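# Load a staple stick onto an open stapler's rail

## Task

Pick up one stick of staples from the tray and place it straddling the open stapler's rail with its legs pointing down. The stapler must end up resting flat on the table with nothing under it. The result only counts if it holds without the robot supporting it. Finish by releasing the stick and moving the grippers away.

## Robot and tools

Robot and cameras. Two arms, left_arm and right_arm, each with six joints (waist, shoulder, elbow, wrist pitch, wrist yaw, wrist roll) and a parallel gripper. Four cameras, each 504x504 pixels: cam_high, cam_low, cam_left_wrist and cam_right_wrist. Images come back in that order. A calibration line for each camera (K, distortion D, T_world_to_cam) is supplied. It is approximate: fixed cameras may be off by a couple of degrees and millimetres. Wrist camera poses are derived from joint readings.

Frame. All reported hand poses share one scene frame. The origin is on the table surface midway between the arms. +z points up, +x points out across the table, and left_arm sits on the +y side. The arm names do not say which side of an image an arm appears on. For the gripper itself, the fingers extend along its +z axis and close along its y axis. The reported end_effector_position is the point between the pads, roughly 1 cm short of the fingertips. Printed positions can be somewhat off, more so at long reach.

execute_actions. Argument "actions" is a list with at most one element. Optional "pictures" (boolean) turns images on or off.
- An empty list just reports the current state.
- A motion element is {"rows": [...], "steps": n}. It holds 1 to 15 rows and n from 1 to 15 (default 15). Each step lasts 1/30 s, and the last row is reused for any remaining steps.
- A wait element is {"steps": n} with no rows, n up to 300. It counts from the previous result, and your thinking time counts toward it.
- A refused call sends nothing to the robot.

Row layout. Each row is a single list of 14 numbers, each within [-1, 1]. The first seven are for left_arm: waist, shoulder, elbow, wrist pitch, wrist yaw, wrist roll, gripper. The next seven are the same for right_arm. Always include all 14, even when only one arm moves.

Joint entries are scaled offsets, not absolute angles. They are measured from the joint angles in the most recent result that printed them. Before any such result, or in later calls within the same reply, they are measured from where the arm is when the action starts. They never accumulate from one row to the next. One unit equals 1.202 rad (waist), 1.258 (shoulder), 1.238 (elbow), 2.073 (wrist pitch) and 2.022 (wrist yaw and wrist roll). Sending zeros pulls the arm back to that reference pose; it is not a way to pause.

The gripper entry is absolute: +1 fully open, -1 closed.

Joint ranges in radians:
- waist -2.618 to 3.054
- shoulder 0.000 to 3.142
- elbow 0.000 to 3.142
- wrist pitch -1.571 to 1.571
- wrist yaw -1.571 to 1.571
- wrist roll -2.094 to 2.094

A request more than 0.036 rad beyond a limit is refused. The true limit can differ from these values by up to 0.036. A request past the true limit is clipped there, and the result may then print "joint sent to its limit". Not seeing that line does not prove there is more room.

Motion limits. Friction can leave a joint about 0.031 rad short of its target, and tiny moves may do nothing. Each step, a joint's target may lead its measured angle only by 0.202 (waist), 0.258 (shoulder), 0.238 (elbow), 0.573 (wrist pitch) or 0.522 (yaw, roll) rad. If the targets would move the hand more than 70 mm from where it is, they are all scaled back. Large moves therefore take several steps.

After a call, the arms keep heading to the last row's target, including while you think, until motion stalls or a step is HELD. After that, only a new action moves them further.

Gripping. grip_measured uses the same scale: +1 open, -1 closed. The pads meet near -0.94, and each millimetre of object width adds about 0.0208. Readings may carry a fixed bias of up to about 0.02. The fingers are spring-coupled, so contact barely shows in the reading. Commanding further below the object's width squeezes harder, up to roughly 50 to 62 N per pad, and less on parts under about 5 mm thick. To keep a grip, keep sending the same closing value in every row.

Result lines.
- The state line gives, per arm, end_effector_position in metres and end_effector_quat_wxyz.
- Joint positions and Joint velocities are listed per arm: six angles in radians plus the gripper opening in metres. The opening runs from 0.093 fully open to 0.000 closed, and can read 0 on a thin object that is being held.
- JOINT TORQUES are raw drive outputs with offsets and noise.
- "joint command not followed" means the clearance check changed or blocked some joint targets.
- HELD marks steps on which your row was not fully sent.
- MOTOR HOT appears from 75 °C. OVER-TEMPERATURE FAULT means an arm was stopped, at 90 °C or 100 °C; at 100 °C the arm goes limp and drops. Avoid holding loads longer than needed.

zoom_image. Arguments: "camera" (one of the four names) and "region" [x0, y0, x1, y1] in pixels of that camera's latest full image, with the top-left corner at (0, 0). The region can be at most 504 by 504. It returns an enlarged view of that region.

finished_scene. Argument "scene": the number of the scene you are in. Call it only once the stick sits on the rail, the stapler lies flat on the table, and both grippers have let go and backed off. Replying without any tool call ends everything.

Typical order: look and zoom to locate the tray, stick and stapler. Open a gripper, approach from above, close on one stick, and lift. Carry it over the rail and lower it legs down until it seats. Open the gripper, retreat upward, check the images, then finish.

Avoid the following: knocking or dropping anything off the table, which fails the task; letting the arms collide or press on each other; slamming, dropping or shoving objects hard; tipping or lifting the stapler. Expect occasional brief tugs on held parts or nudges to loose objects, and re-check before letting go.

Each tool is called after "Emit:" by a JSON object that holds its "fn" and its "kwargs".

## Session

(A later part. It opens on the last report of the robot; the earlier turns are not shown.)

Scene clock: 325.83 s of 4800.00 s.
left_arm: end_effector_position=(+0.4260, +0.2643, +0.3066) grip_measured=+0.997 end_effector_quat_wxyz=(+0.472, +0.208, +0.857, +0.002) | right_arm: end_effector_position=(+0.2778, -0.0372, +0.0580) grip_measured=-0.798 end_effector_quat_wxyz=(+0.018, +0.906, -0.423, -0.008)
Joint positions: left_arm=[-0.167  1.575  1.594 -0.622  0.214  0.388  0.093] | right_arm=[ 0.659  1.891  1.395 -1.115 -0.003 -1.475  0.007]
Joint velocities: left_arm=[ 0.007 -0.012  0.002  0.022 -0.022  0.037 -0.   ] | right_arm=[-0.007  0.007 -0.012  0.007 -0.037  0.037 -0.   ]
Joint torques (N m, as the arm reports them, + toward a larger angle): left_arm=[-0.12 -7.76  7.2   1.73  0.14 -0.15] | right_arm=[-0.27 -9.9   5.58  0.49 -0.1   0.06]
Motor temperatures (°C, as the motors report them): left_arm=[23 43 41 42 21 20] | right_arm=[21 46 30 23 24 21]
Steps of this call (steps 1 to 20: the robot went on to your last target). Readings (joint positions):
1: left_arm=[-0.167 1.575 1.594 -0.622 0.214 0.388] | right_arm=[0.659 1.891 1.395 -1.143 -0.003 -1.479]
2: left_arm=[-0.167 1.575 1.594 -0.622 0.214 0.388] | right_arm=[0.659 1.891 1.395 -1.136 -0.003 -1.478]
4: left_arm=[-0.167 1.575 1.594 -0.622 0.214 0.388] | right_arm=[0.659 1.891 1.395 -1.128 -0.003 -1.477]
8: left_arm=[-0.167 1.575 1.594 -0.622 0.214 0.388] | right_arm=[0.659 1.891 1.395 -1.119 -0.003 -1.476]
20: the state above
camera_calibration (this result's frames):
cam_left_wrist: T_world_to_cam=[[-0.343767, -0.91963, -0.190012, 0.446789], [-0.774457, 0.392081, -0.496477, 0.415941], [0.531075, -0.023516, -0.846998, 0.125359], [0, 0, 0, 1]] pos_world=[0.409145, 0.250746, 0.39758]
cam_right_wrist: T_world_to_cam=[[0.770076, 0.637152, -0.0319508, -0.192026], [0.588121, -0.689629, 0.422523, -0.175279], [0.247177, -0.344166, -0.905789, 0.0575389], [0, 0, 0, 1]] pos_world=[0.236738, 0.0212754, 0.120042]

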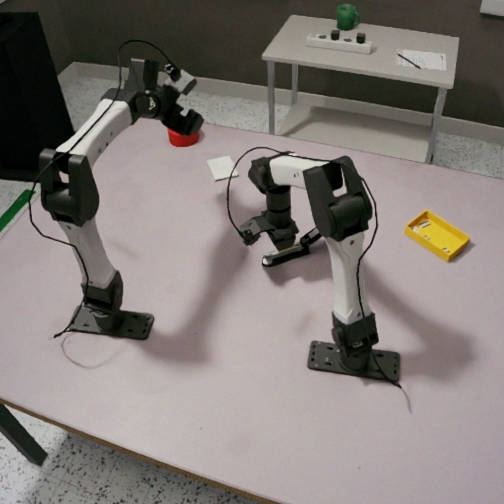

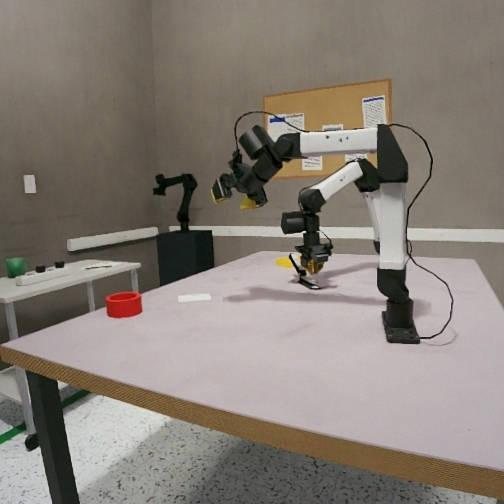

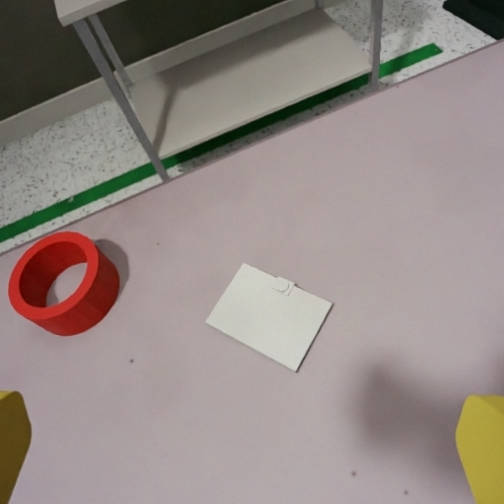

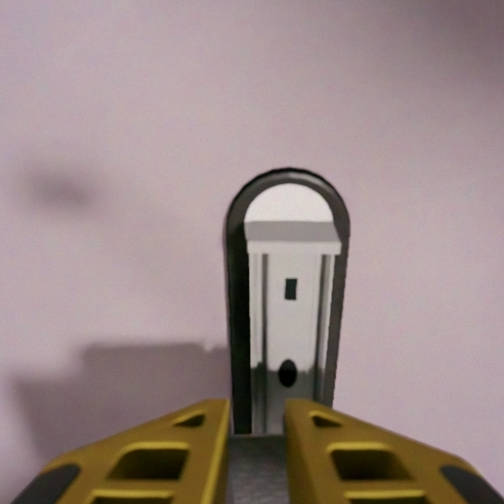

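Emit:
{"fn": "execute_actions", "kwargs": {"actions": [{"rows":[[0,0,0,0,0,0,1,0,0,0,0.015,0,0,-0.81],[0,0,0,0,0,0,1,0,0,0,0.0248,0,0,-0.81]],"steps":15}]}}

Scene clock: 329.63 s of 4800.00 s.
left_arm: end_effector_position=(+0.4260, +0.2643, +0.3066) grip_measured=+0.997 end_effector_quat_wxyz=(+0.472, +0.208, +0.857, +0.002) | right_arm: end_effector_position=(+0.2835, -0.0314, +0.0578) grip_measured=-0.798 end_effector_quat_wxyz=(+0.003, +0.906, -0.423, -0.003)
Joint positions: left_arm=[-0.167  1.575  1.594 -0.622  0.214  0.388  0.093] | right_arm=[ 0.659  1.891  1.395 -1.081 -0.003 -1.475  0.007]
Joint velocities: left_arm=[ 0.002 -0.002 -0.007 -0.022  0.022  0.022 -0.   ] | right_arm=[ 0.007 -0.002 -0.027 -0.081 -0.007 -0.081 -0.   ]
Joint torques (N m, as the arm reports them, + toward a larger angle): left_arm=[-0.18 -7.87  7.19  1.73  0.14 -0.17] | right_arm=[-0.27 -9.22  6.3   0.6  -0.09  0.  ]
Motor temperatures (°C, as the motors report them): left_arm=[23 43 41 42 21 20] | right_arm=[21 46 30 23 24 21]
Steps of this call (steps 1 to 15: the robot went on to your last target; steps 16 to 90: nothing new was sent; then 0.30 s passed at rest; steps 91 to 105: all 15 steps of this action). Readings (joint positions):
91: left_arm=[-0.167 1.575 1.594 -0.622 0.214 0.388] | right_arm=[0.659 1.891 1.395 -1.114 -0.003 -1.475]
92: left_arm=[-0.167 1.575 1.594 -0.622 0.214 0.388] | right_arm=[0.659 1.891 1.395 -1.110 -0.003 -1.475]
94: left_arm=[-0.167 1.575 1.594 -0.622 0.214 0.388] | right_arm=[0.659 1.891 1.395 -1.099 -0.003 -1.475]
98: left_arm=[-0.167 1.575 1.594 -0.622 0.214 0.388] | right_arm=[0.659 1.891 1.395 -1.087 -0.003 -1.475]
105: the state above
camera_calibration (this result's frames):
cam_left_wrist: T_world_to_cam=[[-0.343767, -0.91963, -0.190012, 0.446789], [-0.774457, 0.392081, -0.496477, 0.415941], [0.531075, -0.023516, -0.846998, 0.125359], [0, 0, 0, 1]] pos_world=[0.409145, 0.250746, 0.39758]
cam_right_wrist: T_world_to_cam=[[0.770435, 0.637517, 0.00143709, -0.202142], [0.57821, -0.699709, 0.41962, -0.171892], [0.26852, -0.322459, -0.907699, 0.0526959], [0, 0, 0, 1]] pos_world=[0.240977, 0.0255865, 0.120252]

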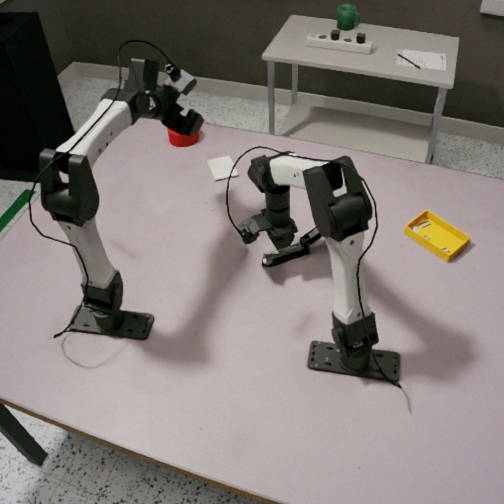

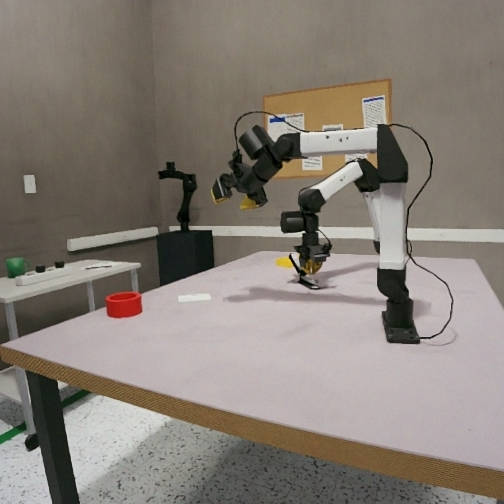

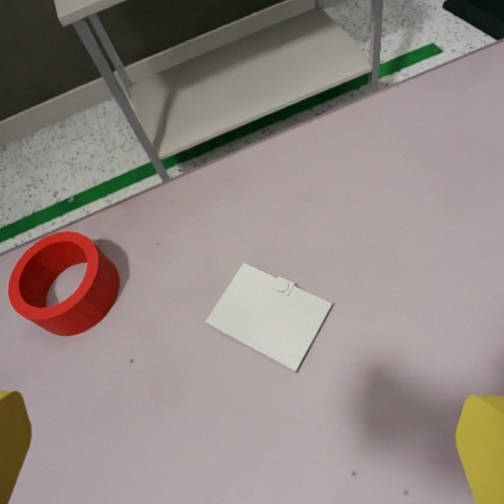

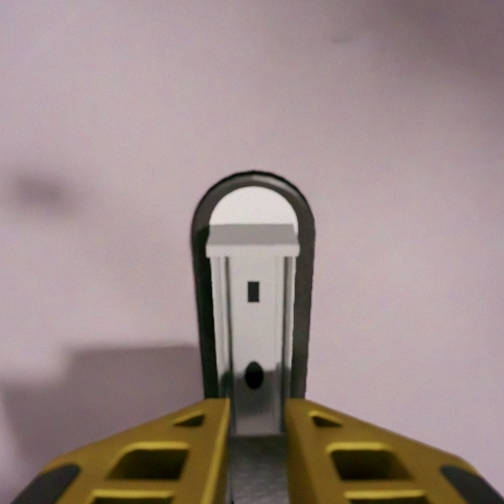

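Emit:
{"fn": "execute_actions", "kwargs": {"actions": [{"rows":[[0,0,0,0,0,0,1,0,0,-0.015,0.012,0,0,-0.81],[0,0,0,0,0,0,1,0,0,-0.025,0.019,0,0,-0.81],[0,0,0,0,0,0,1,0,0,-0.033,0.025,0,0,-0.81],[0,0,0,0,0,0,1,0,0,-0.04,0.031,0,0,-0.81],[0,0,0,0,0,0,1,0,0,-0.046,0.031,0,0,-0.81]],"steps":15}]}}

Scene clock: 337.67 s of 4800.00 s.
left_arm: end_effector_position=(+0.4260, +0.2643, +0.3066) grip_measured=+0.997 end_effector_quat_wxyz=(+0.472, +0.208, +0.857, +0.002) | right_arm: end_effector_position=(+0.2835, -0.0315, +0.0494) grip_measured=-0.798 end_effector_quat_wxyz=(-0.002, +0.906, -0.423, -0.001)
Joint positions: left_arm=[-0.167  1.575  1.594 -0.622  0.214  0.388  0.093] | right_arm=[ 0.659  1.891  1.36  -1.037 -0.003 -1.475  0.007]
Joint velocities: left_arm=[-0.017 -0.007 -0.012 -0.066  0.007  0.022  0.001] | right_arm=[-0.002  0.012 -0.007 -0.007 -0.007  0.051  0.001]
Joint torques (N m, as the arm reports them, + toward a larger angle): left_arm=[-0.14 -7.72  7.23  1.74  0.13 -0.17] | right_arm=[-0.27 -9.25  4.64  0.6  -0.09  0.  ]
Motor temperatures (°C, as the motors report them): left_arm=[23 43 41 42 21 20] | right_arm=[21 46 31 23 24 21]
Steps of this call (steps 1 to 15: the robot went on to your last target; steps 16 to 90: nothing new was sent; then 4.53 s passed at rest; steps 91 to 105: all 15 steps of this action). Readings (joint positions):
91: left_arm=[-0.167 1.575 1.594 -0.622 0.214 0.388] | right_arm=[0.659 1.891 1.395 -1.080 -0.003 -1.475]
92: left_arm=[-0.167 1.575 1.594 -0.622 0.214 0.388] | right_arm=[0.659 1.891 1.395 -1.078 -0.003 -1.475]
94: left_arm=[-0.167 1.575 1.594 -0.622 0.214 0.388] | right_arm=[0.659 1.891 1.387 -1.062 -0.003 -1.475]
98: left_arm=[-0.167 1.575 1.594 -0.622 0.214 0.388] | right_arm=[0.659 1.891 1.362 -1.046 -0.003 -1.475]
105: the state above
camera_calibration (this result's frames):
cam_left_wrist: T_world_to_cam=[[-0.343767, -0.91963, -0.190012, 0.446789], [-0.774457, 0.392081, -0.496477, 0.415941], [0.531075, -0.023516, -0.846998, 0.125359], [0, 0, 0, 1]] pos_world=[0.409145, 0.250746, 0.39758]
cam_right_wrist: T_world_to_cam=[[0.770394, 0.637475, 0.0109236, -0.202536], [0.575407, -0.702559, 0.418709, -0.167608], [0.274591, -0.316285, -0.908055, 0.0435286], [0, 0, 0, 1]] pos_world=[0.240523, 0.0251247, 0.111918]

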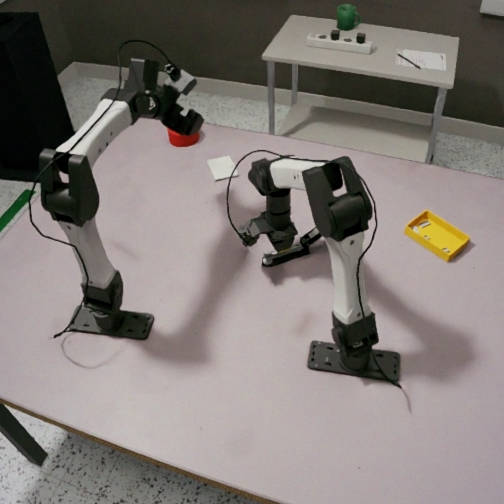

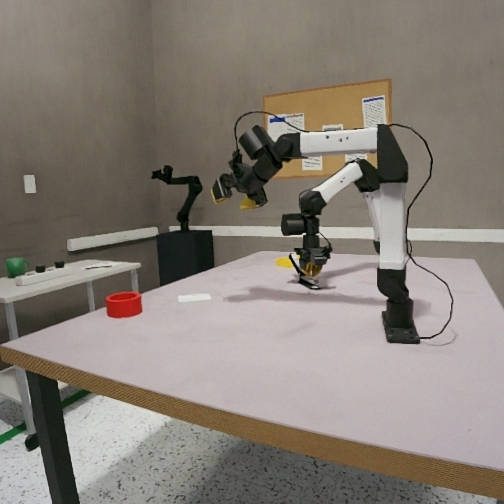

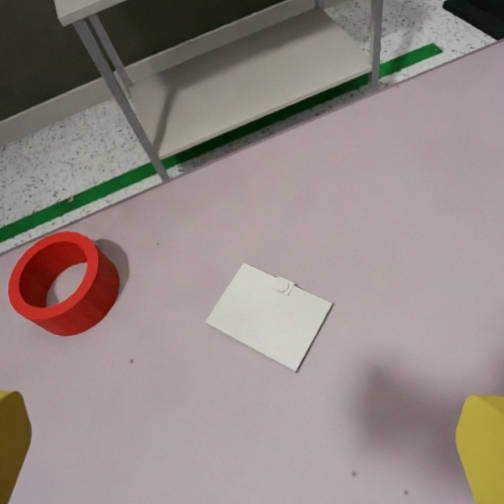

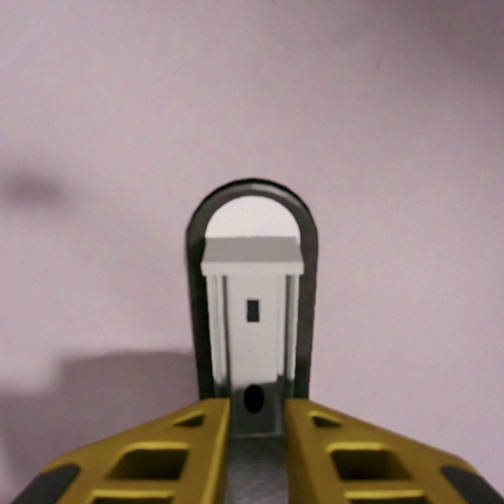

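Emit:
{"fn": "execute_actions", "kwargs": {"actions": [{"rows":[[0,0,0,0,0,0,1,0,0.012,0,0,0,0,-0.81],[0,0,0,0,0,0,1,0,0.018,0,0,0,0,-0.81],[0,0,0,0,0,0,1,0,0.024,0,0,0,0,-0.81]],"steps":15}]}}

Scene clock: 342.30 s of 4800.00 s.
left_arm: end_effector_position=(+0.4260, +0.2643, +0.3066) grip_measured=+0.997 end_effector_quat_wxyz=(+0.472, +0.208, +0.857, +0.002) | right_arm: end_effector_position=(+0.2833, -0.0316, +0.0449) grip_measured=-0.798 end_effector_quat_wxyz=(+0.003, +0.906, -0.423, -0.003)
Joint positions: left_arm=[-0.167  1.575  1.594 -0.622  0.214  0.388  0.093] | right_arm=[ 0.659  1.905  1.36  -1.034 -0.003 -1.475  0.007]
Joint velocities: left_arm=[ 0.017 -0.002 -0.022 -0.037  0.037  0.007 -0.002] | right_arm=[ 0.007 -0.012 -0.002  0.022  0.007  0.022  0.001]
Joint torques (N m, as the arm reports them, + toward a larger angle): left_arm=[-0.11 -7.81  7.29  1.75  0.13 -0.17] | right_arm=[-0.28 -8.1   6.22  0.37 -0.09  0.01]
Motor temperatures (°C, as the motors report them): left_arm=[23 43 41 42 21 20] | right_arm=[21 45 30 23 24 21]
Steps of this call (steps 1 to 15: the robot went on to your last target; steps 16 to 90: nothing new was sent; then 1.13 s passed at rest; steps 91 to 105: all 15 steps of this action). Readings (joint positions):
91: left_arm=[-0.167 1.575 1.594 -0.622 0.214 0.388] | right_arm=[0.659 1.891 1.360 -1.034 -0.003 -1.475]
92: left_arm=[-0.167 1.575 1.594 -0.622 0.214 0.388] | right_arm=[0.659 1.891 1.360 -1.034 -0.003 -1.475]
94: left_arm=[-0.167 1.575 1.594 -0.622 0.214 0.388] | right_arm=[0.659 1.893 1.360 -1.034 -0.003 -1.475]
98: left_arm=[-0.167 1.575 1.594 -0.622 0.214 0.388] | right_arm=[0.659 1.903 1.360 -1.034 -0.003 -1.475]
105: the state above
camera_calibration (this result's frames):
cam_left_wrist: T_world_to_cam=[[-0.343767, -0.91963, -0.190012, 0.446789], [-0.774457, 0.392081, -0.496477, 0.415941], [0.531075, -0.023516, -0.846998, 0.125359], [0, 0, 0, 1]] pos_world=[0.409145, 0.250746, 0.39758]
cam_right_wrist: T_world_to_cam=[[0.770436, 0.637518, 0.000298678, -0.20185], [0.578547, -0.699366, 0.419727, -0.166587], [0.267792, -0.3232, -0.907651, 0.0411538], [0, 0, 0, 1]] pos_world=[0.24087, 0.0254784, 0.107335]

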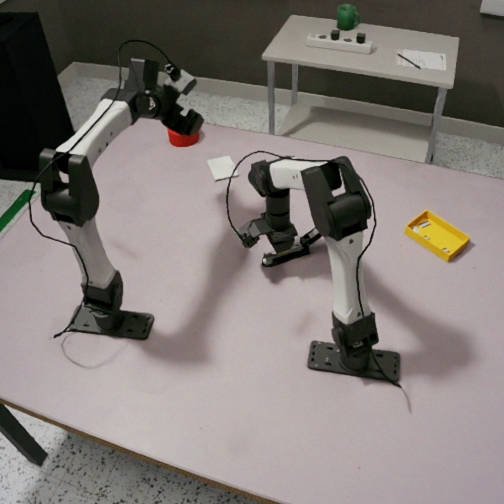

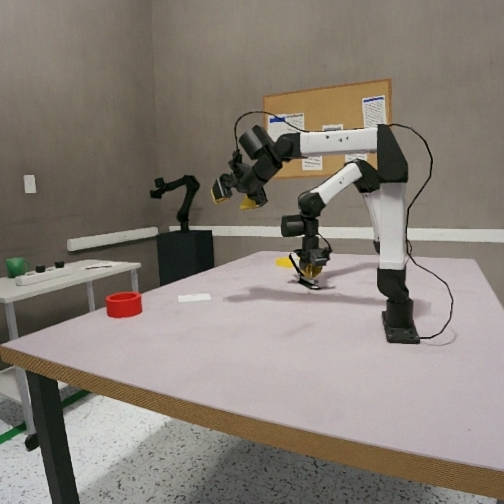

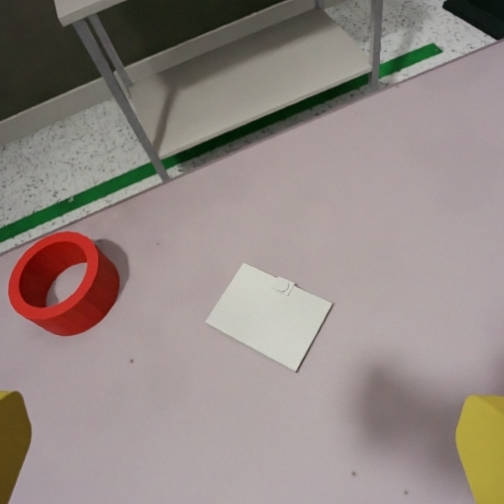

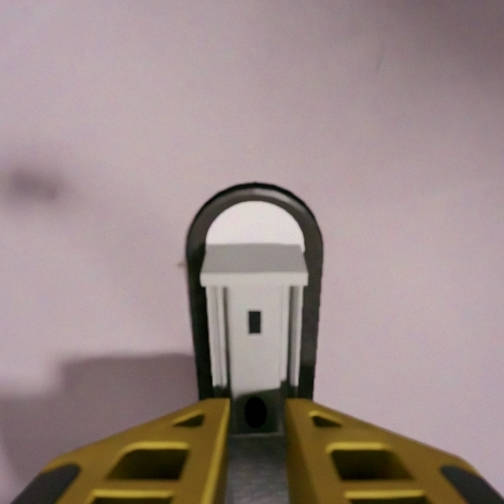

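Emit:
{"fn": "execute_actions", "kwargs": {"actions": [{"rows":[[0,0,0,0,0,0,1,0,0.012,0,0,0,0,-0.81],[0,0,0,0,0,0,1,0,0.018,0,0,0,0,-0.81],[0,0,0,0,0,0,1,0,0.023,0,0,0,0,-0.81]],"steps":15}]}}

Scene clock: 345.50 s of 4800.00 s.
left_arm: end_effector_position=(+0.4260, +0.2643, +0.3066) grip_measured=+0.997 end_effector_quat_wxyz=(+0.472, +0.208, +0.857, +0.002) | right_arm: end_effector_position=(+0.2828, -0.0322, +0.0412) grip_measured=-0.798 end_effector_quat_wxyz=(+0.008, +0.906, -0.423, -0.005)
Joint positions: left_arm=[-0.167  1.575  1.594 -0.622  0.214  0.388  0.093] | right_arm=[ 0.659  1.916  1.36  -1.034 -0.003 -1.475  0.007]
Joint velocities: left_arm=[-0.007  0.007 -0.012  0.066  0.007  0.007 -0.   ] | right_arm=[-0.022 -0.002  0.012 -0.007  0.037 -0.066 -0.001]
Joint torques (N m, as the arm reports them, + toward a larger angle): left_arm=[-0.09 -7.75  7.21  1.73  0.12 -0.17] | right_arm=[-0.29 -8.07  6.2   0.37 -0.09  0.01]
Motor temperatures (°C, as the motors report them): left_arm=[23 43 41 42 21 20] | right_arm=[21 45 31 23 24 21]
Steps of this call (steps 1 to 15: the robot went on to your last target; steps 16 to 81: nothing new was sent; steps 82 to 96: all 15 steps of this action). Readings (joint positions):
82: left_arm=[-0.167 1.575 1.594 -0.622 0.214 0.388] | right_arm=[0.659 1.905 1.360 -1.034 -0.003 -1.475]
83: left_arm=[-0.167 1.575 1.594 -0.622 0.214 0.388] | right_arm=[0.659 1.905 1.360 -1.034 -0.003 -1.475]
85: left_arm=[-0.167 1.575 1.594 -0.622 0.214 0.388] | right_arm=[0.659 1.907 1.360 -1.034 -0.003 -1.475]
89: left_arm=[-0.167 1.575 1.594 -0.622 0.214 0.388] | right_arm=[0.659 1.915 1.360 -1.034 -0.003 -1.475]
96: the state above
camera_calibration (this result's frames):
cam_left_wrist: T_world_to_cam=[[-0.343767, -0.91963, -0.190012, 0.446789], [-0.774457, 0.392081, -0.496477, 0.415941], [0.531075, -0.023516, -0.846998, 0.125359], [0, 0, 0, 1]] pos_world=[0.409145, 0.250746, 0.39758]
cam_right_wrist: T_world_to_cam=[[0.770392, 0.637474, -0.0110852, -0.200567], [0.581919, -0.695937, 0.420764, -0.165988], [0.260512, -0.330604, -0.907102, 0.0395429], [0, 0, 0, 1]] pos_world=[0.240805, 0.0254123, 0.103488]

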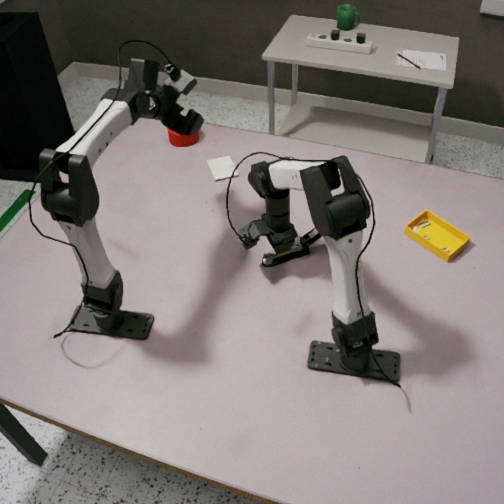

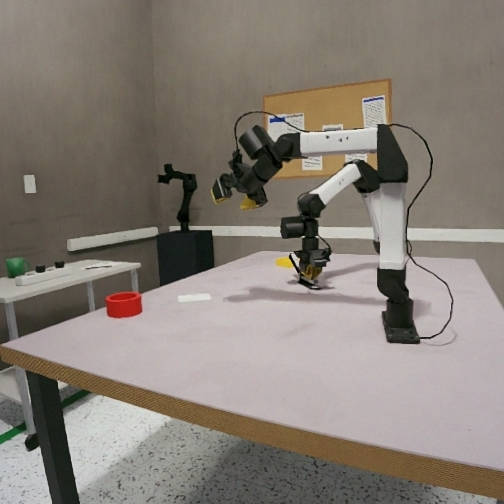

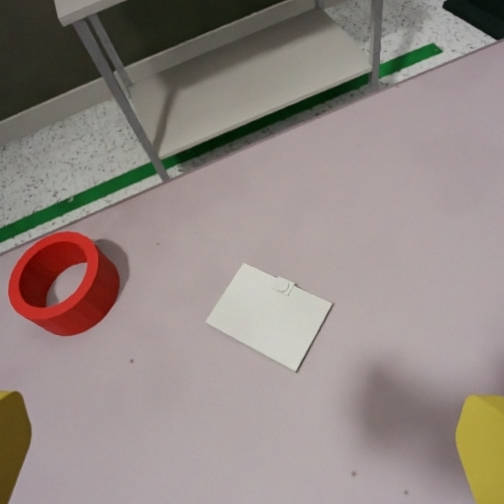

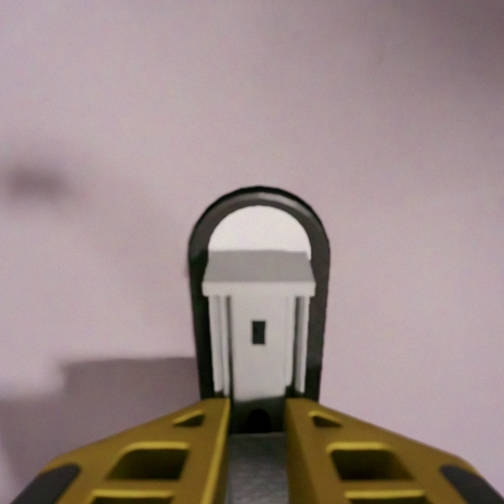

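Centred. Continue with slight pitch compensation.

Emit:
{"fn": "execute_actions", "kwargs": {"actions": [{"rows":[[0,0,0,0,0,0,1,0,0.012,0,0.0105,0,0,-0.81],[0,0,0,0,0,0,1,0,0.018,0,0.0105,0,0,-0.81],[0,0,0,0,0,0,1,0,0.023,0,0.0105,0,0,-0.81]],"steps":15}]}}

Scene clock: 349.17 s of 4800.00 s.
left_arm: end_effector_position=(+0.4260, +0.2643, +0.3066) grip_measured=+0.997 end_effector_quat_wxyz=(+0.472, +0.208, +0.857, +0.002) | right_arm: end_effector_position=(+0.2831, -0.0319, +0.0401) grip_measured=-0.798 end_effector_quat_wxyz=(+0.009, +0.906, -0.423, -0.005)
Joint positions: left_arm=[-0.167  1.575  1.594 -0.622  0.214  0.388  0.093] | right_arm=[ 0.659  1.919  1.36  -1.031 -0.003 -1.475  0.007]
Joint velocities: left_arm=[ 0.012  0.012 -0.002  0.037 -0.022 -0.022 -0.001] | right_arm=[ 0.002 -0.012  0.012 -0.066 -0.051 -0.007  0.001]
Joint torques (N m, as the arm reports them, + toward a larger angle): left_arm=[-0.15 -7.79  7.13  1.74  0.15 -0.17] | right_arm=[-0.28 -7.54  6.19  0.55 -0.1   0.01]
Motor temperatures (°C, as the motors report them): left_arm=[23 43 41 42 21 20] | right_arm=[21 45 31 23 24 21]
Steps of this call (steps 1 to 15: the robot went on to your last target; steps 16 to 90: nothing new was sent; then 0.17 s passed at rest; steps 91 to 105: all 15 steps of this action). Readings (joint positions):
91: left_arm=[-0.167 1.575 1.594 -0.622 0.214 0.388] | right_arm=[0.659 1.916 1.360 -1.033 -0.003 -1.475]
92: left_arm=[-0.167 1.575 1.594 -0.622 0.214 0.388] | right_arm=[0.659 1.916 1.360 -1.032 -0.003 -1.475]
94: left_arm=[-0.167 1.575 1.594 -0.622 0.214 0.388] | right_arm=[0.659 1.918 1.360 -1.032 -0.003 -1.475]
98: left_arm=[-0.167 1.575 1.594 -0.622 0.214 0.388] | right_arm=[0.659 1.919 1.360 -1.031 -0.003 -1.475]
105: the state above
camera_calibration (this result's frames):
cam_left_wrist: T_world_to_cam=[[-0.343767, -0.91963, -0.190012, 0.446789], [-0.774457, 0.392081, -0.496477, 0.415941], [0.531075, -0.023516, -0.846998, 0.125359], [0, 0, 0, 1]] pos_world=[0.409145, 0.250746, 0.39758]
cam_right_wrist: T_world_to_cam=[[0.770386, 0.637467, -0.0118441, -0.200943], [0.582144, -0.695708, 0.420831, -0.165537], [0.260026, -0.331098, -0.907062, 0.0386614], [0, 0, 0, 1]] pos_world=[0.241117, 0.0257293, 0.102352]

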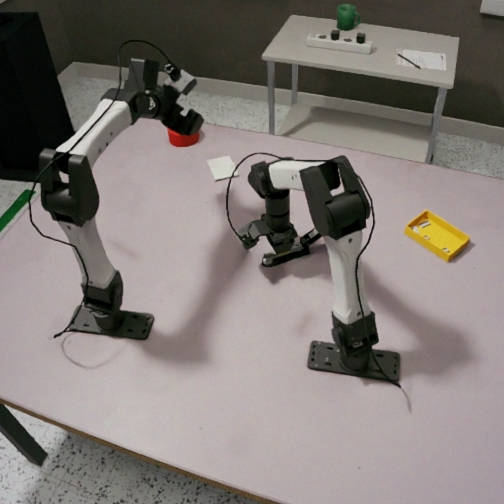

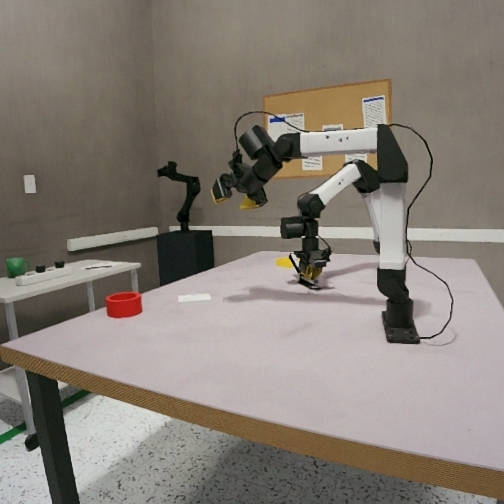

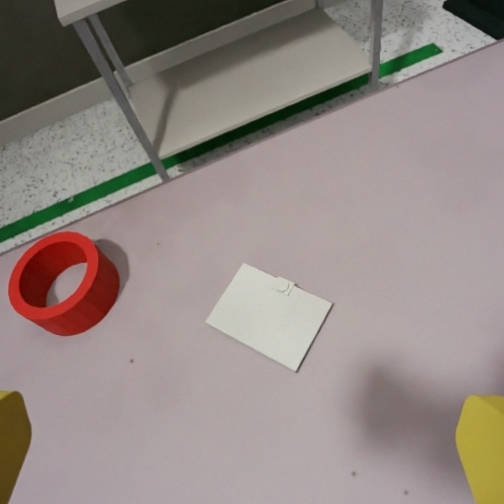

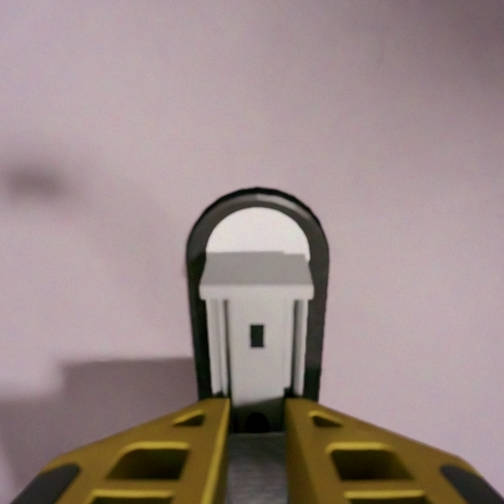

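Emit:
{"fn": "zoom_image", "kwargs": {"camera": "cam_right_wrist", "region": [170, 330, 344, 504]}}

Emit:
{"fn": "zoom_image", "kwargs": {"camera": "cam_low", "region": [270, 240, 350, 300]}}

Region (170, 330, 344, 504) of cam_right_wrist's 504x504 image, scaled by 2.897, with more detail than that image has.

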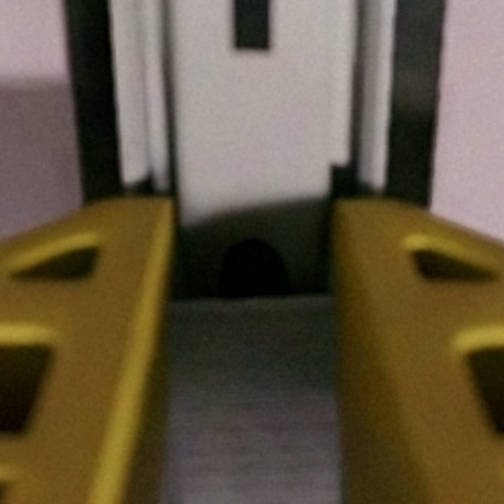

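Region (270, 240, 350, 300) of cam_low's 504x504 image, scaled by 6.300, with more detail than that image has; it fills the top 378 rows of this view, and the rest is white.

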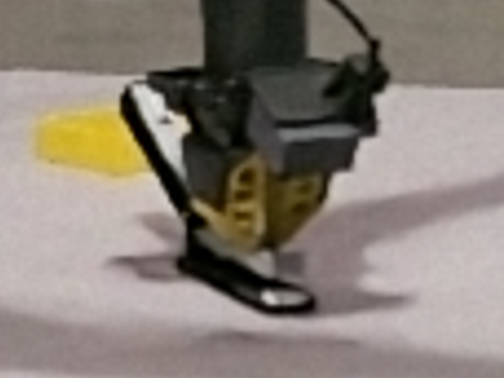

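Well centred. Release and lift.

Emit:
{"fn": "execute_actions", "kwargs": {"actions": [{"rows":[[0,0,0,0,0,0,1,0,0,0,0,0,0,-0.79],[0,0,0,0,0,0,1,0,0,0,0,0,0,-0.77],[0,0,0,0,0,0,1,0,0,0,0,0,0,-0.75],[0,0,0,0,0,0,1,0,0,0,0,0,0,-0.73],[0,0,0,0,0,0,1,0,0,0,0,0,0,-0.71],[0,0,0,0,0,0,1,0,0,0,0,0,0,-0.69],[0,0,0,0,0,0,1,0,0,0,0,0,0,-0.675],[0,0,0,0,0,0,1,0,0,0,0,0,0,-0.66],[0,0,0,0,0,0,1,0,0,0,0,0,0,-0.645],[0,0,0,0,0,0,1,0,0,0,0,0,0,-0.63],[0,0,0,0,0,0,1,0,0,0,0,0,0,-0.62]],"steps":15}], "pictures": false}}

Emit:
{"fn": "execute_actions", "kwargs": {"actions": [{"rows":[[0,0,0,0,0,0,1,0,-0.015,0,0,0,0,-0.62],[0,0,0,0,0,0,1,0,-0.025,0,0,0,0,-0.62],[0,0,0,0,0,0,1,0,-0.035,0,0,0,0,-0.62],[0,0,0,0,0,0,1,0,-0.05,0,-0.01,0,0,-0.62],[0,0,0,0,0,0,1,0,-0.065,0,-0.012,0,0,-0.62],[0,0,0,0,0,0,1,0,-0.08,0,-0.015,0,0,-0.62],[0,0,0,0,0,0,1,0,-0.1,0,-0.02,0,0,-0.62],[0,0,0,0,0,0,1,0,-0.12,0,-0.025,0,0,-0.62],[0,0,0,0,0,0,1,0,-0.14,0,-0.03,0,0,-0.62]],"steps":15}]}}

Scene clock: 362.90 s of 4800.00 s.
left_arm: end_effector_position=(+0.4260, +0.2643, +0.3066) grip_measured=+0.997 end_effector_quat_wxyz=(+0.472, +0.208, +0.857, +0.002) | right_arm: end_effector_position=(+0.2831, -0.0319, +0.0401) grip_measured=-0.622 end_effector_quat_wxyz=(+0.009, +0.906, -0.423, -0.005)
Joint positions: left_arm=[-0.167  1.575  1.594 -0.622  0.214  0.388  0.093] | right_arm=[ 0.659  1.919  1.36  -1.031 -0.003 -1.475  0.015]
Joint velocities: left_arm=[ 0.002  0.002 -0.002  0.022 -0.022  0.037  0.001] | right_arm=[ 0.002 -0.007  0.012 -0.051 -0.066  0.022  0.   ]
Joint torques (N m, as the arm reports them, + toward a larger angle): left_arm=[-0.14 -7.71  7.26  1.72  0.15 -0.16] | right_arm=[-0.22 -9.34  6.18  0.36 -0.1   0.  ]
Motor temperatures (°C, as the motors report them): left_arm=[23 43 41 43 21 20] | right_arm=[21 44 31 23 24 21]
Steps of this call (steps 1 to 15: the robot went on to your last target; steps 16 to 90: nothing new was sent; then 10.23 s passed at rest; steps 91 to 105: all 15 steps of this action). Readings (joint positions):
91: left_arm=[-0.167 1.575 1.594 -0.622 0.214 0.388] | right_arm=[0.659 1.919 1.360 -1.031 -0.003 -1.475]
92: left_arm=[-0.167 1.575 1.594 -0.622 0.214 0.388] | right_arm=[0.659 1.919 1.360 -1.031 -0.003 -1.475]
94: left_arm=[-0.167 1.575 1.594 -0.622 0.214 0.388] | right_arm=[0.659 1.919 1.360 -1.031 -0.003 -1.475]
98: left_arm=[-0.167 1.575 1.594 -0.622 0.214 0.388] | right_arm=[0.659 1.919 1.360 -1.031 -0.003 -1.475]
105: the state above

Scene clock: 363.40 s of 4800.00 s.
left_arm: end_effector_position=(+0.4260, +0.2643, +0.3066) grip_measured=+0.997 end_effector_quat_wxyz=(+0.472, +0.208, +0.857, +0.002) | right_arm: end_effector_position=(+0.2826, -0.0324, +0.0988) grip_measured=-0.622 end_effector_quat_wxyz=(-0.060, +0.905, -0.422, +0.020)
Joint positions: left_arm=[-0.167  1.575  1.594 -0.622  0.214  0.388  0.093] | right_arm=[ 0.659  1.737  1.36  -1.067 -0.003 -1.475  0.015]
Joint velocities: left_arm=[-0.002 -0.002 -0.002  0.051 -0.081 -0.007 -0.   ] | right_arm=[-0.012 -0.012 -0.012 -0.022 -0.037 -0.095 -0.001]
Joint torques (N m, as the arm reports them, + toward a larger angle): left_arm=[-0.14 -7.7   7.21  1.74  0.13 -0.17] | right_arm=[-0.26 -7.87  6.57  0.53 -0.11  0.02]
Motor temperatures (°C, as the motors report them): left_arm=[23 43 41 43 21 20] | right_arm=[21 44 31 23 24 21]
Steps of this call (steps 1 to 15: all 15 steps of this action). Readings (joint positions):
1: left_arm=[-0.167 1.575 1.594 -0.622 0.214 0.388] | right_arm=[0.659 1.919 1.360 -1.031 -0.003 -1.475]
2: left_arm=[-0.167 1.575 1.594 -0.622 0.214 0.388] | right_arm=[0.659 1.918 1.360 -1.031 -0.003 -1.475]
4: left_arm=[-0.167 1.575 1.594 -0.622 0.214 0.388] | right_arm=[0.659 1.908 1.360 -1.032 -0.003 -1.475]
8: left_arm=[-0.167 1.575 1.594 -0.622 0.214 0.388] | right_arm=[0.659 1.840 1.360 -1.041 -0.003 -1.475]
15: the state above
camera_calibration (this result's frames):
cam_left_wrist: T_world_to_cam=[[-0.343767, -0.91963, -0.190012, 0.446789], [-0.774457, 0.392081, -0.496477, 0.415941], [0.531075, -0.023516, -0.846998, 0.125359], [0, 0, 0, 1]] pos_world=[0.409145, 0.250746, 0.39758]
cam_right_wrist: T_world_to_cam=[[0.764165, 0.63114, 0.133092, -0.212342], [0.539846, -0.738727, 0.403545, -0.178052], [0.353013, -0.236526, -0.905228, 0.0685178], [0, 0, 0, 1]] pos_world=[0.234198, 0.0186921, 0.162138]

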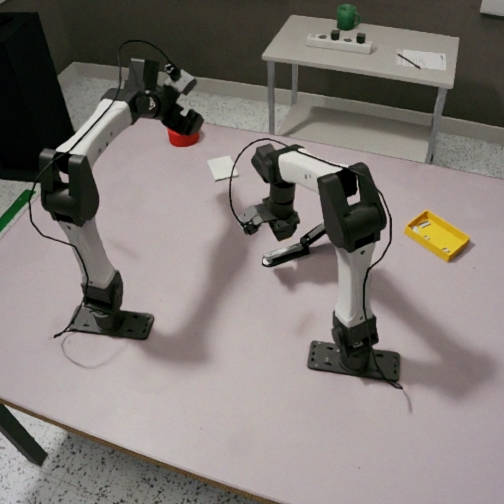

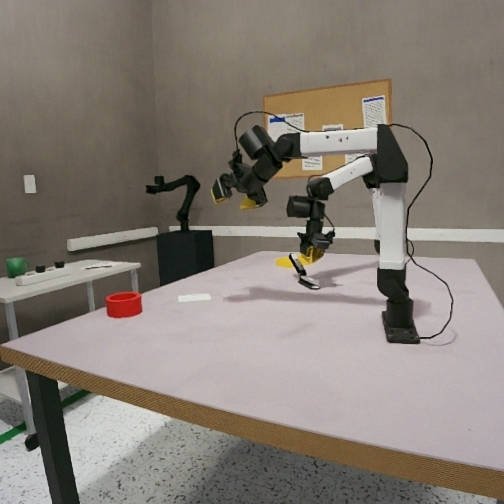

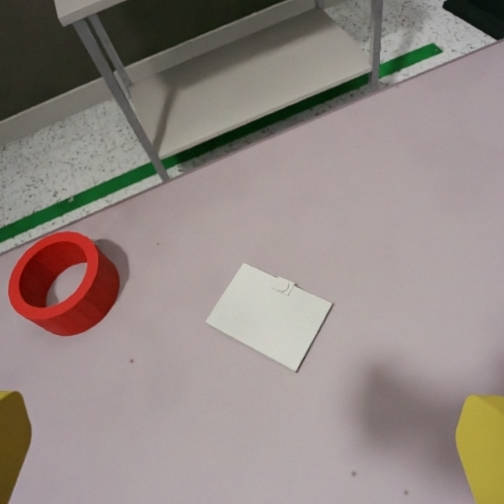

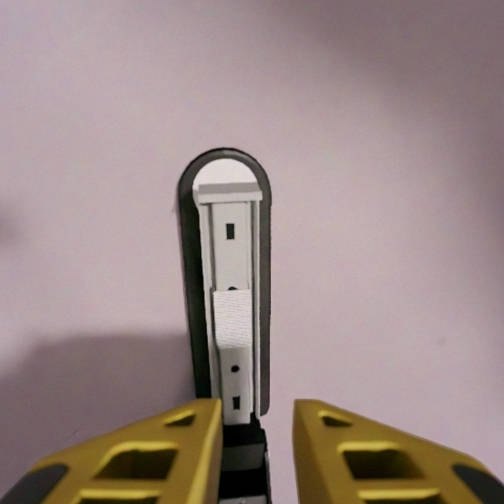

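Emit:
{"fn": "zoom_image", "kwargs": {"camera": "cam_right_wrist", "region": [160, 250, 300, 390]}}

Emit:
{"fn": "zoom_image", "kwargs": {"camera": "cam_high", "region": [250, 225, 330, 275]}}

Region (160, 250, 300, 390) of cam_right_wrist's 504x504 image, scaled by 3.600, with more detail than that image has.

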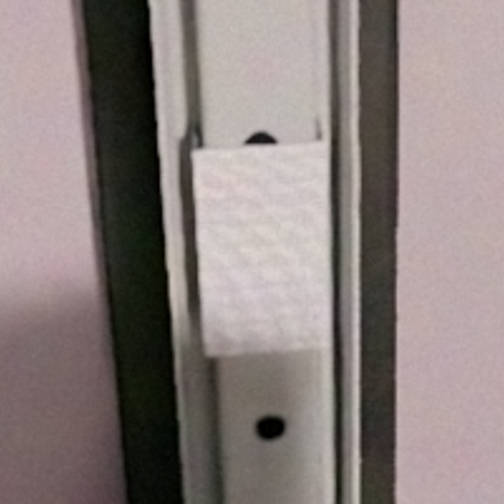

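Region (250, 225, 330, 275) of cam_high's 504x504 image, scaled by 6.300, with more detail than that image has; it fills the top 315 rows of this view, and the rest is white.

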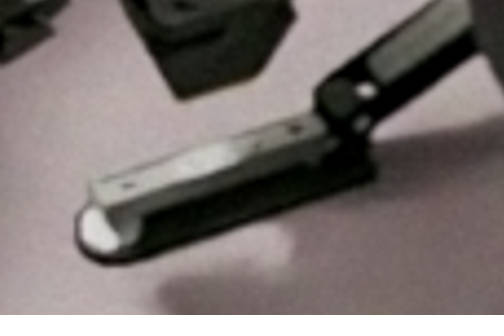

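Seated flush.

Emit:
{"fn": "finished_scene", "kwargs": {"scene": 2}}

The scene is finished: the task was done.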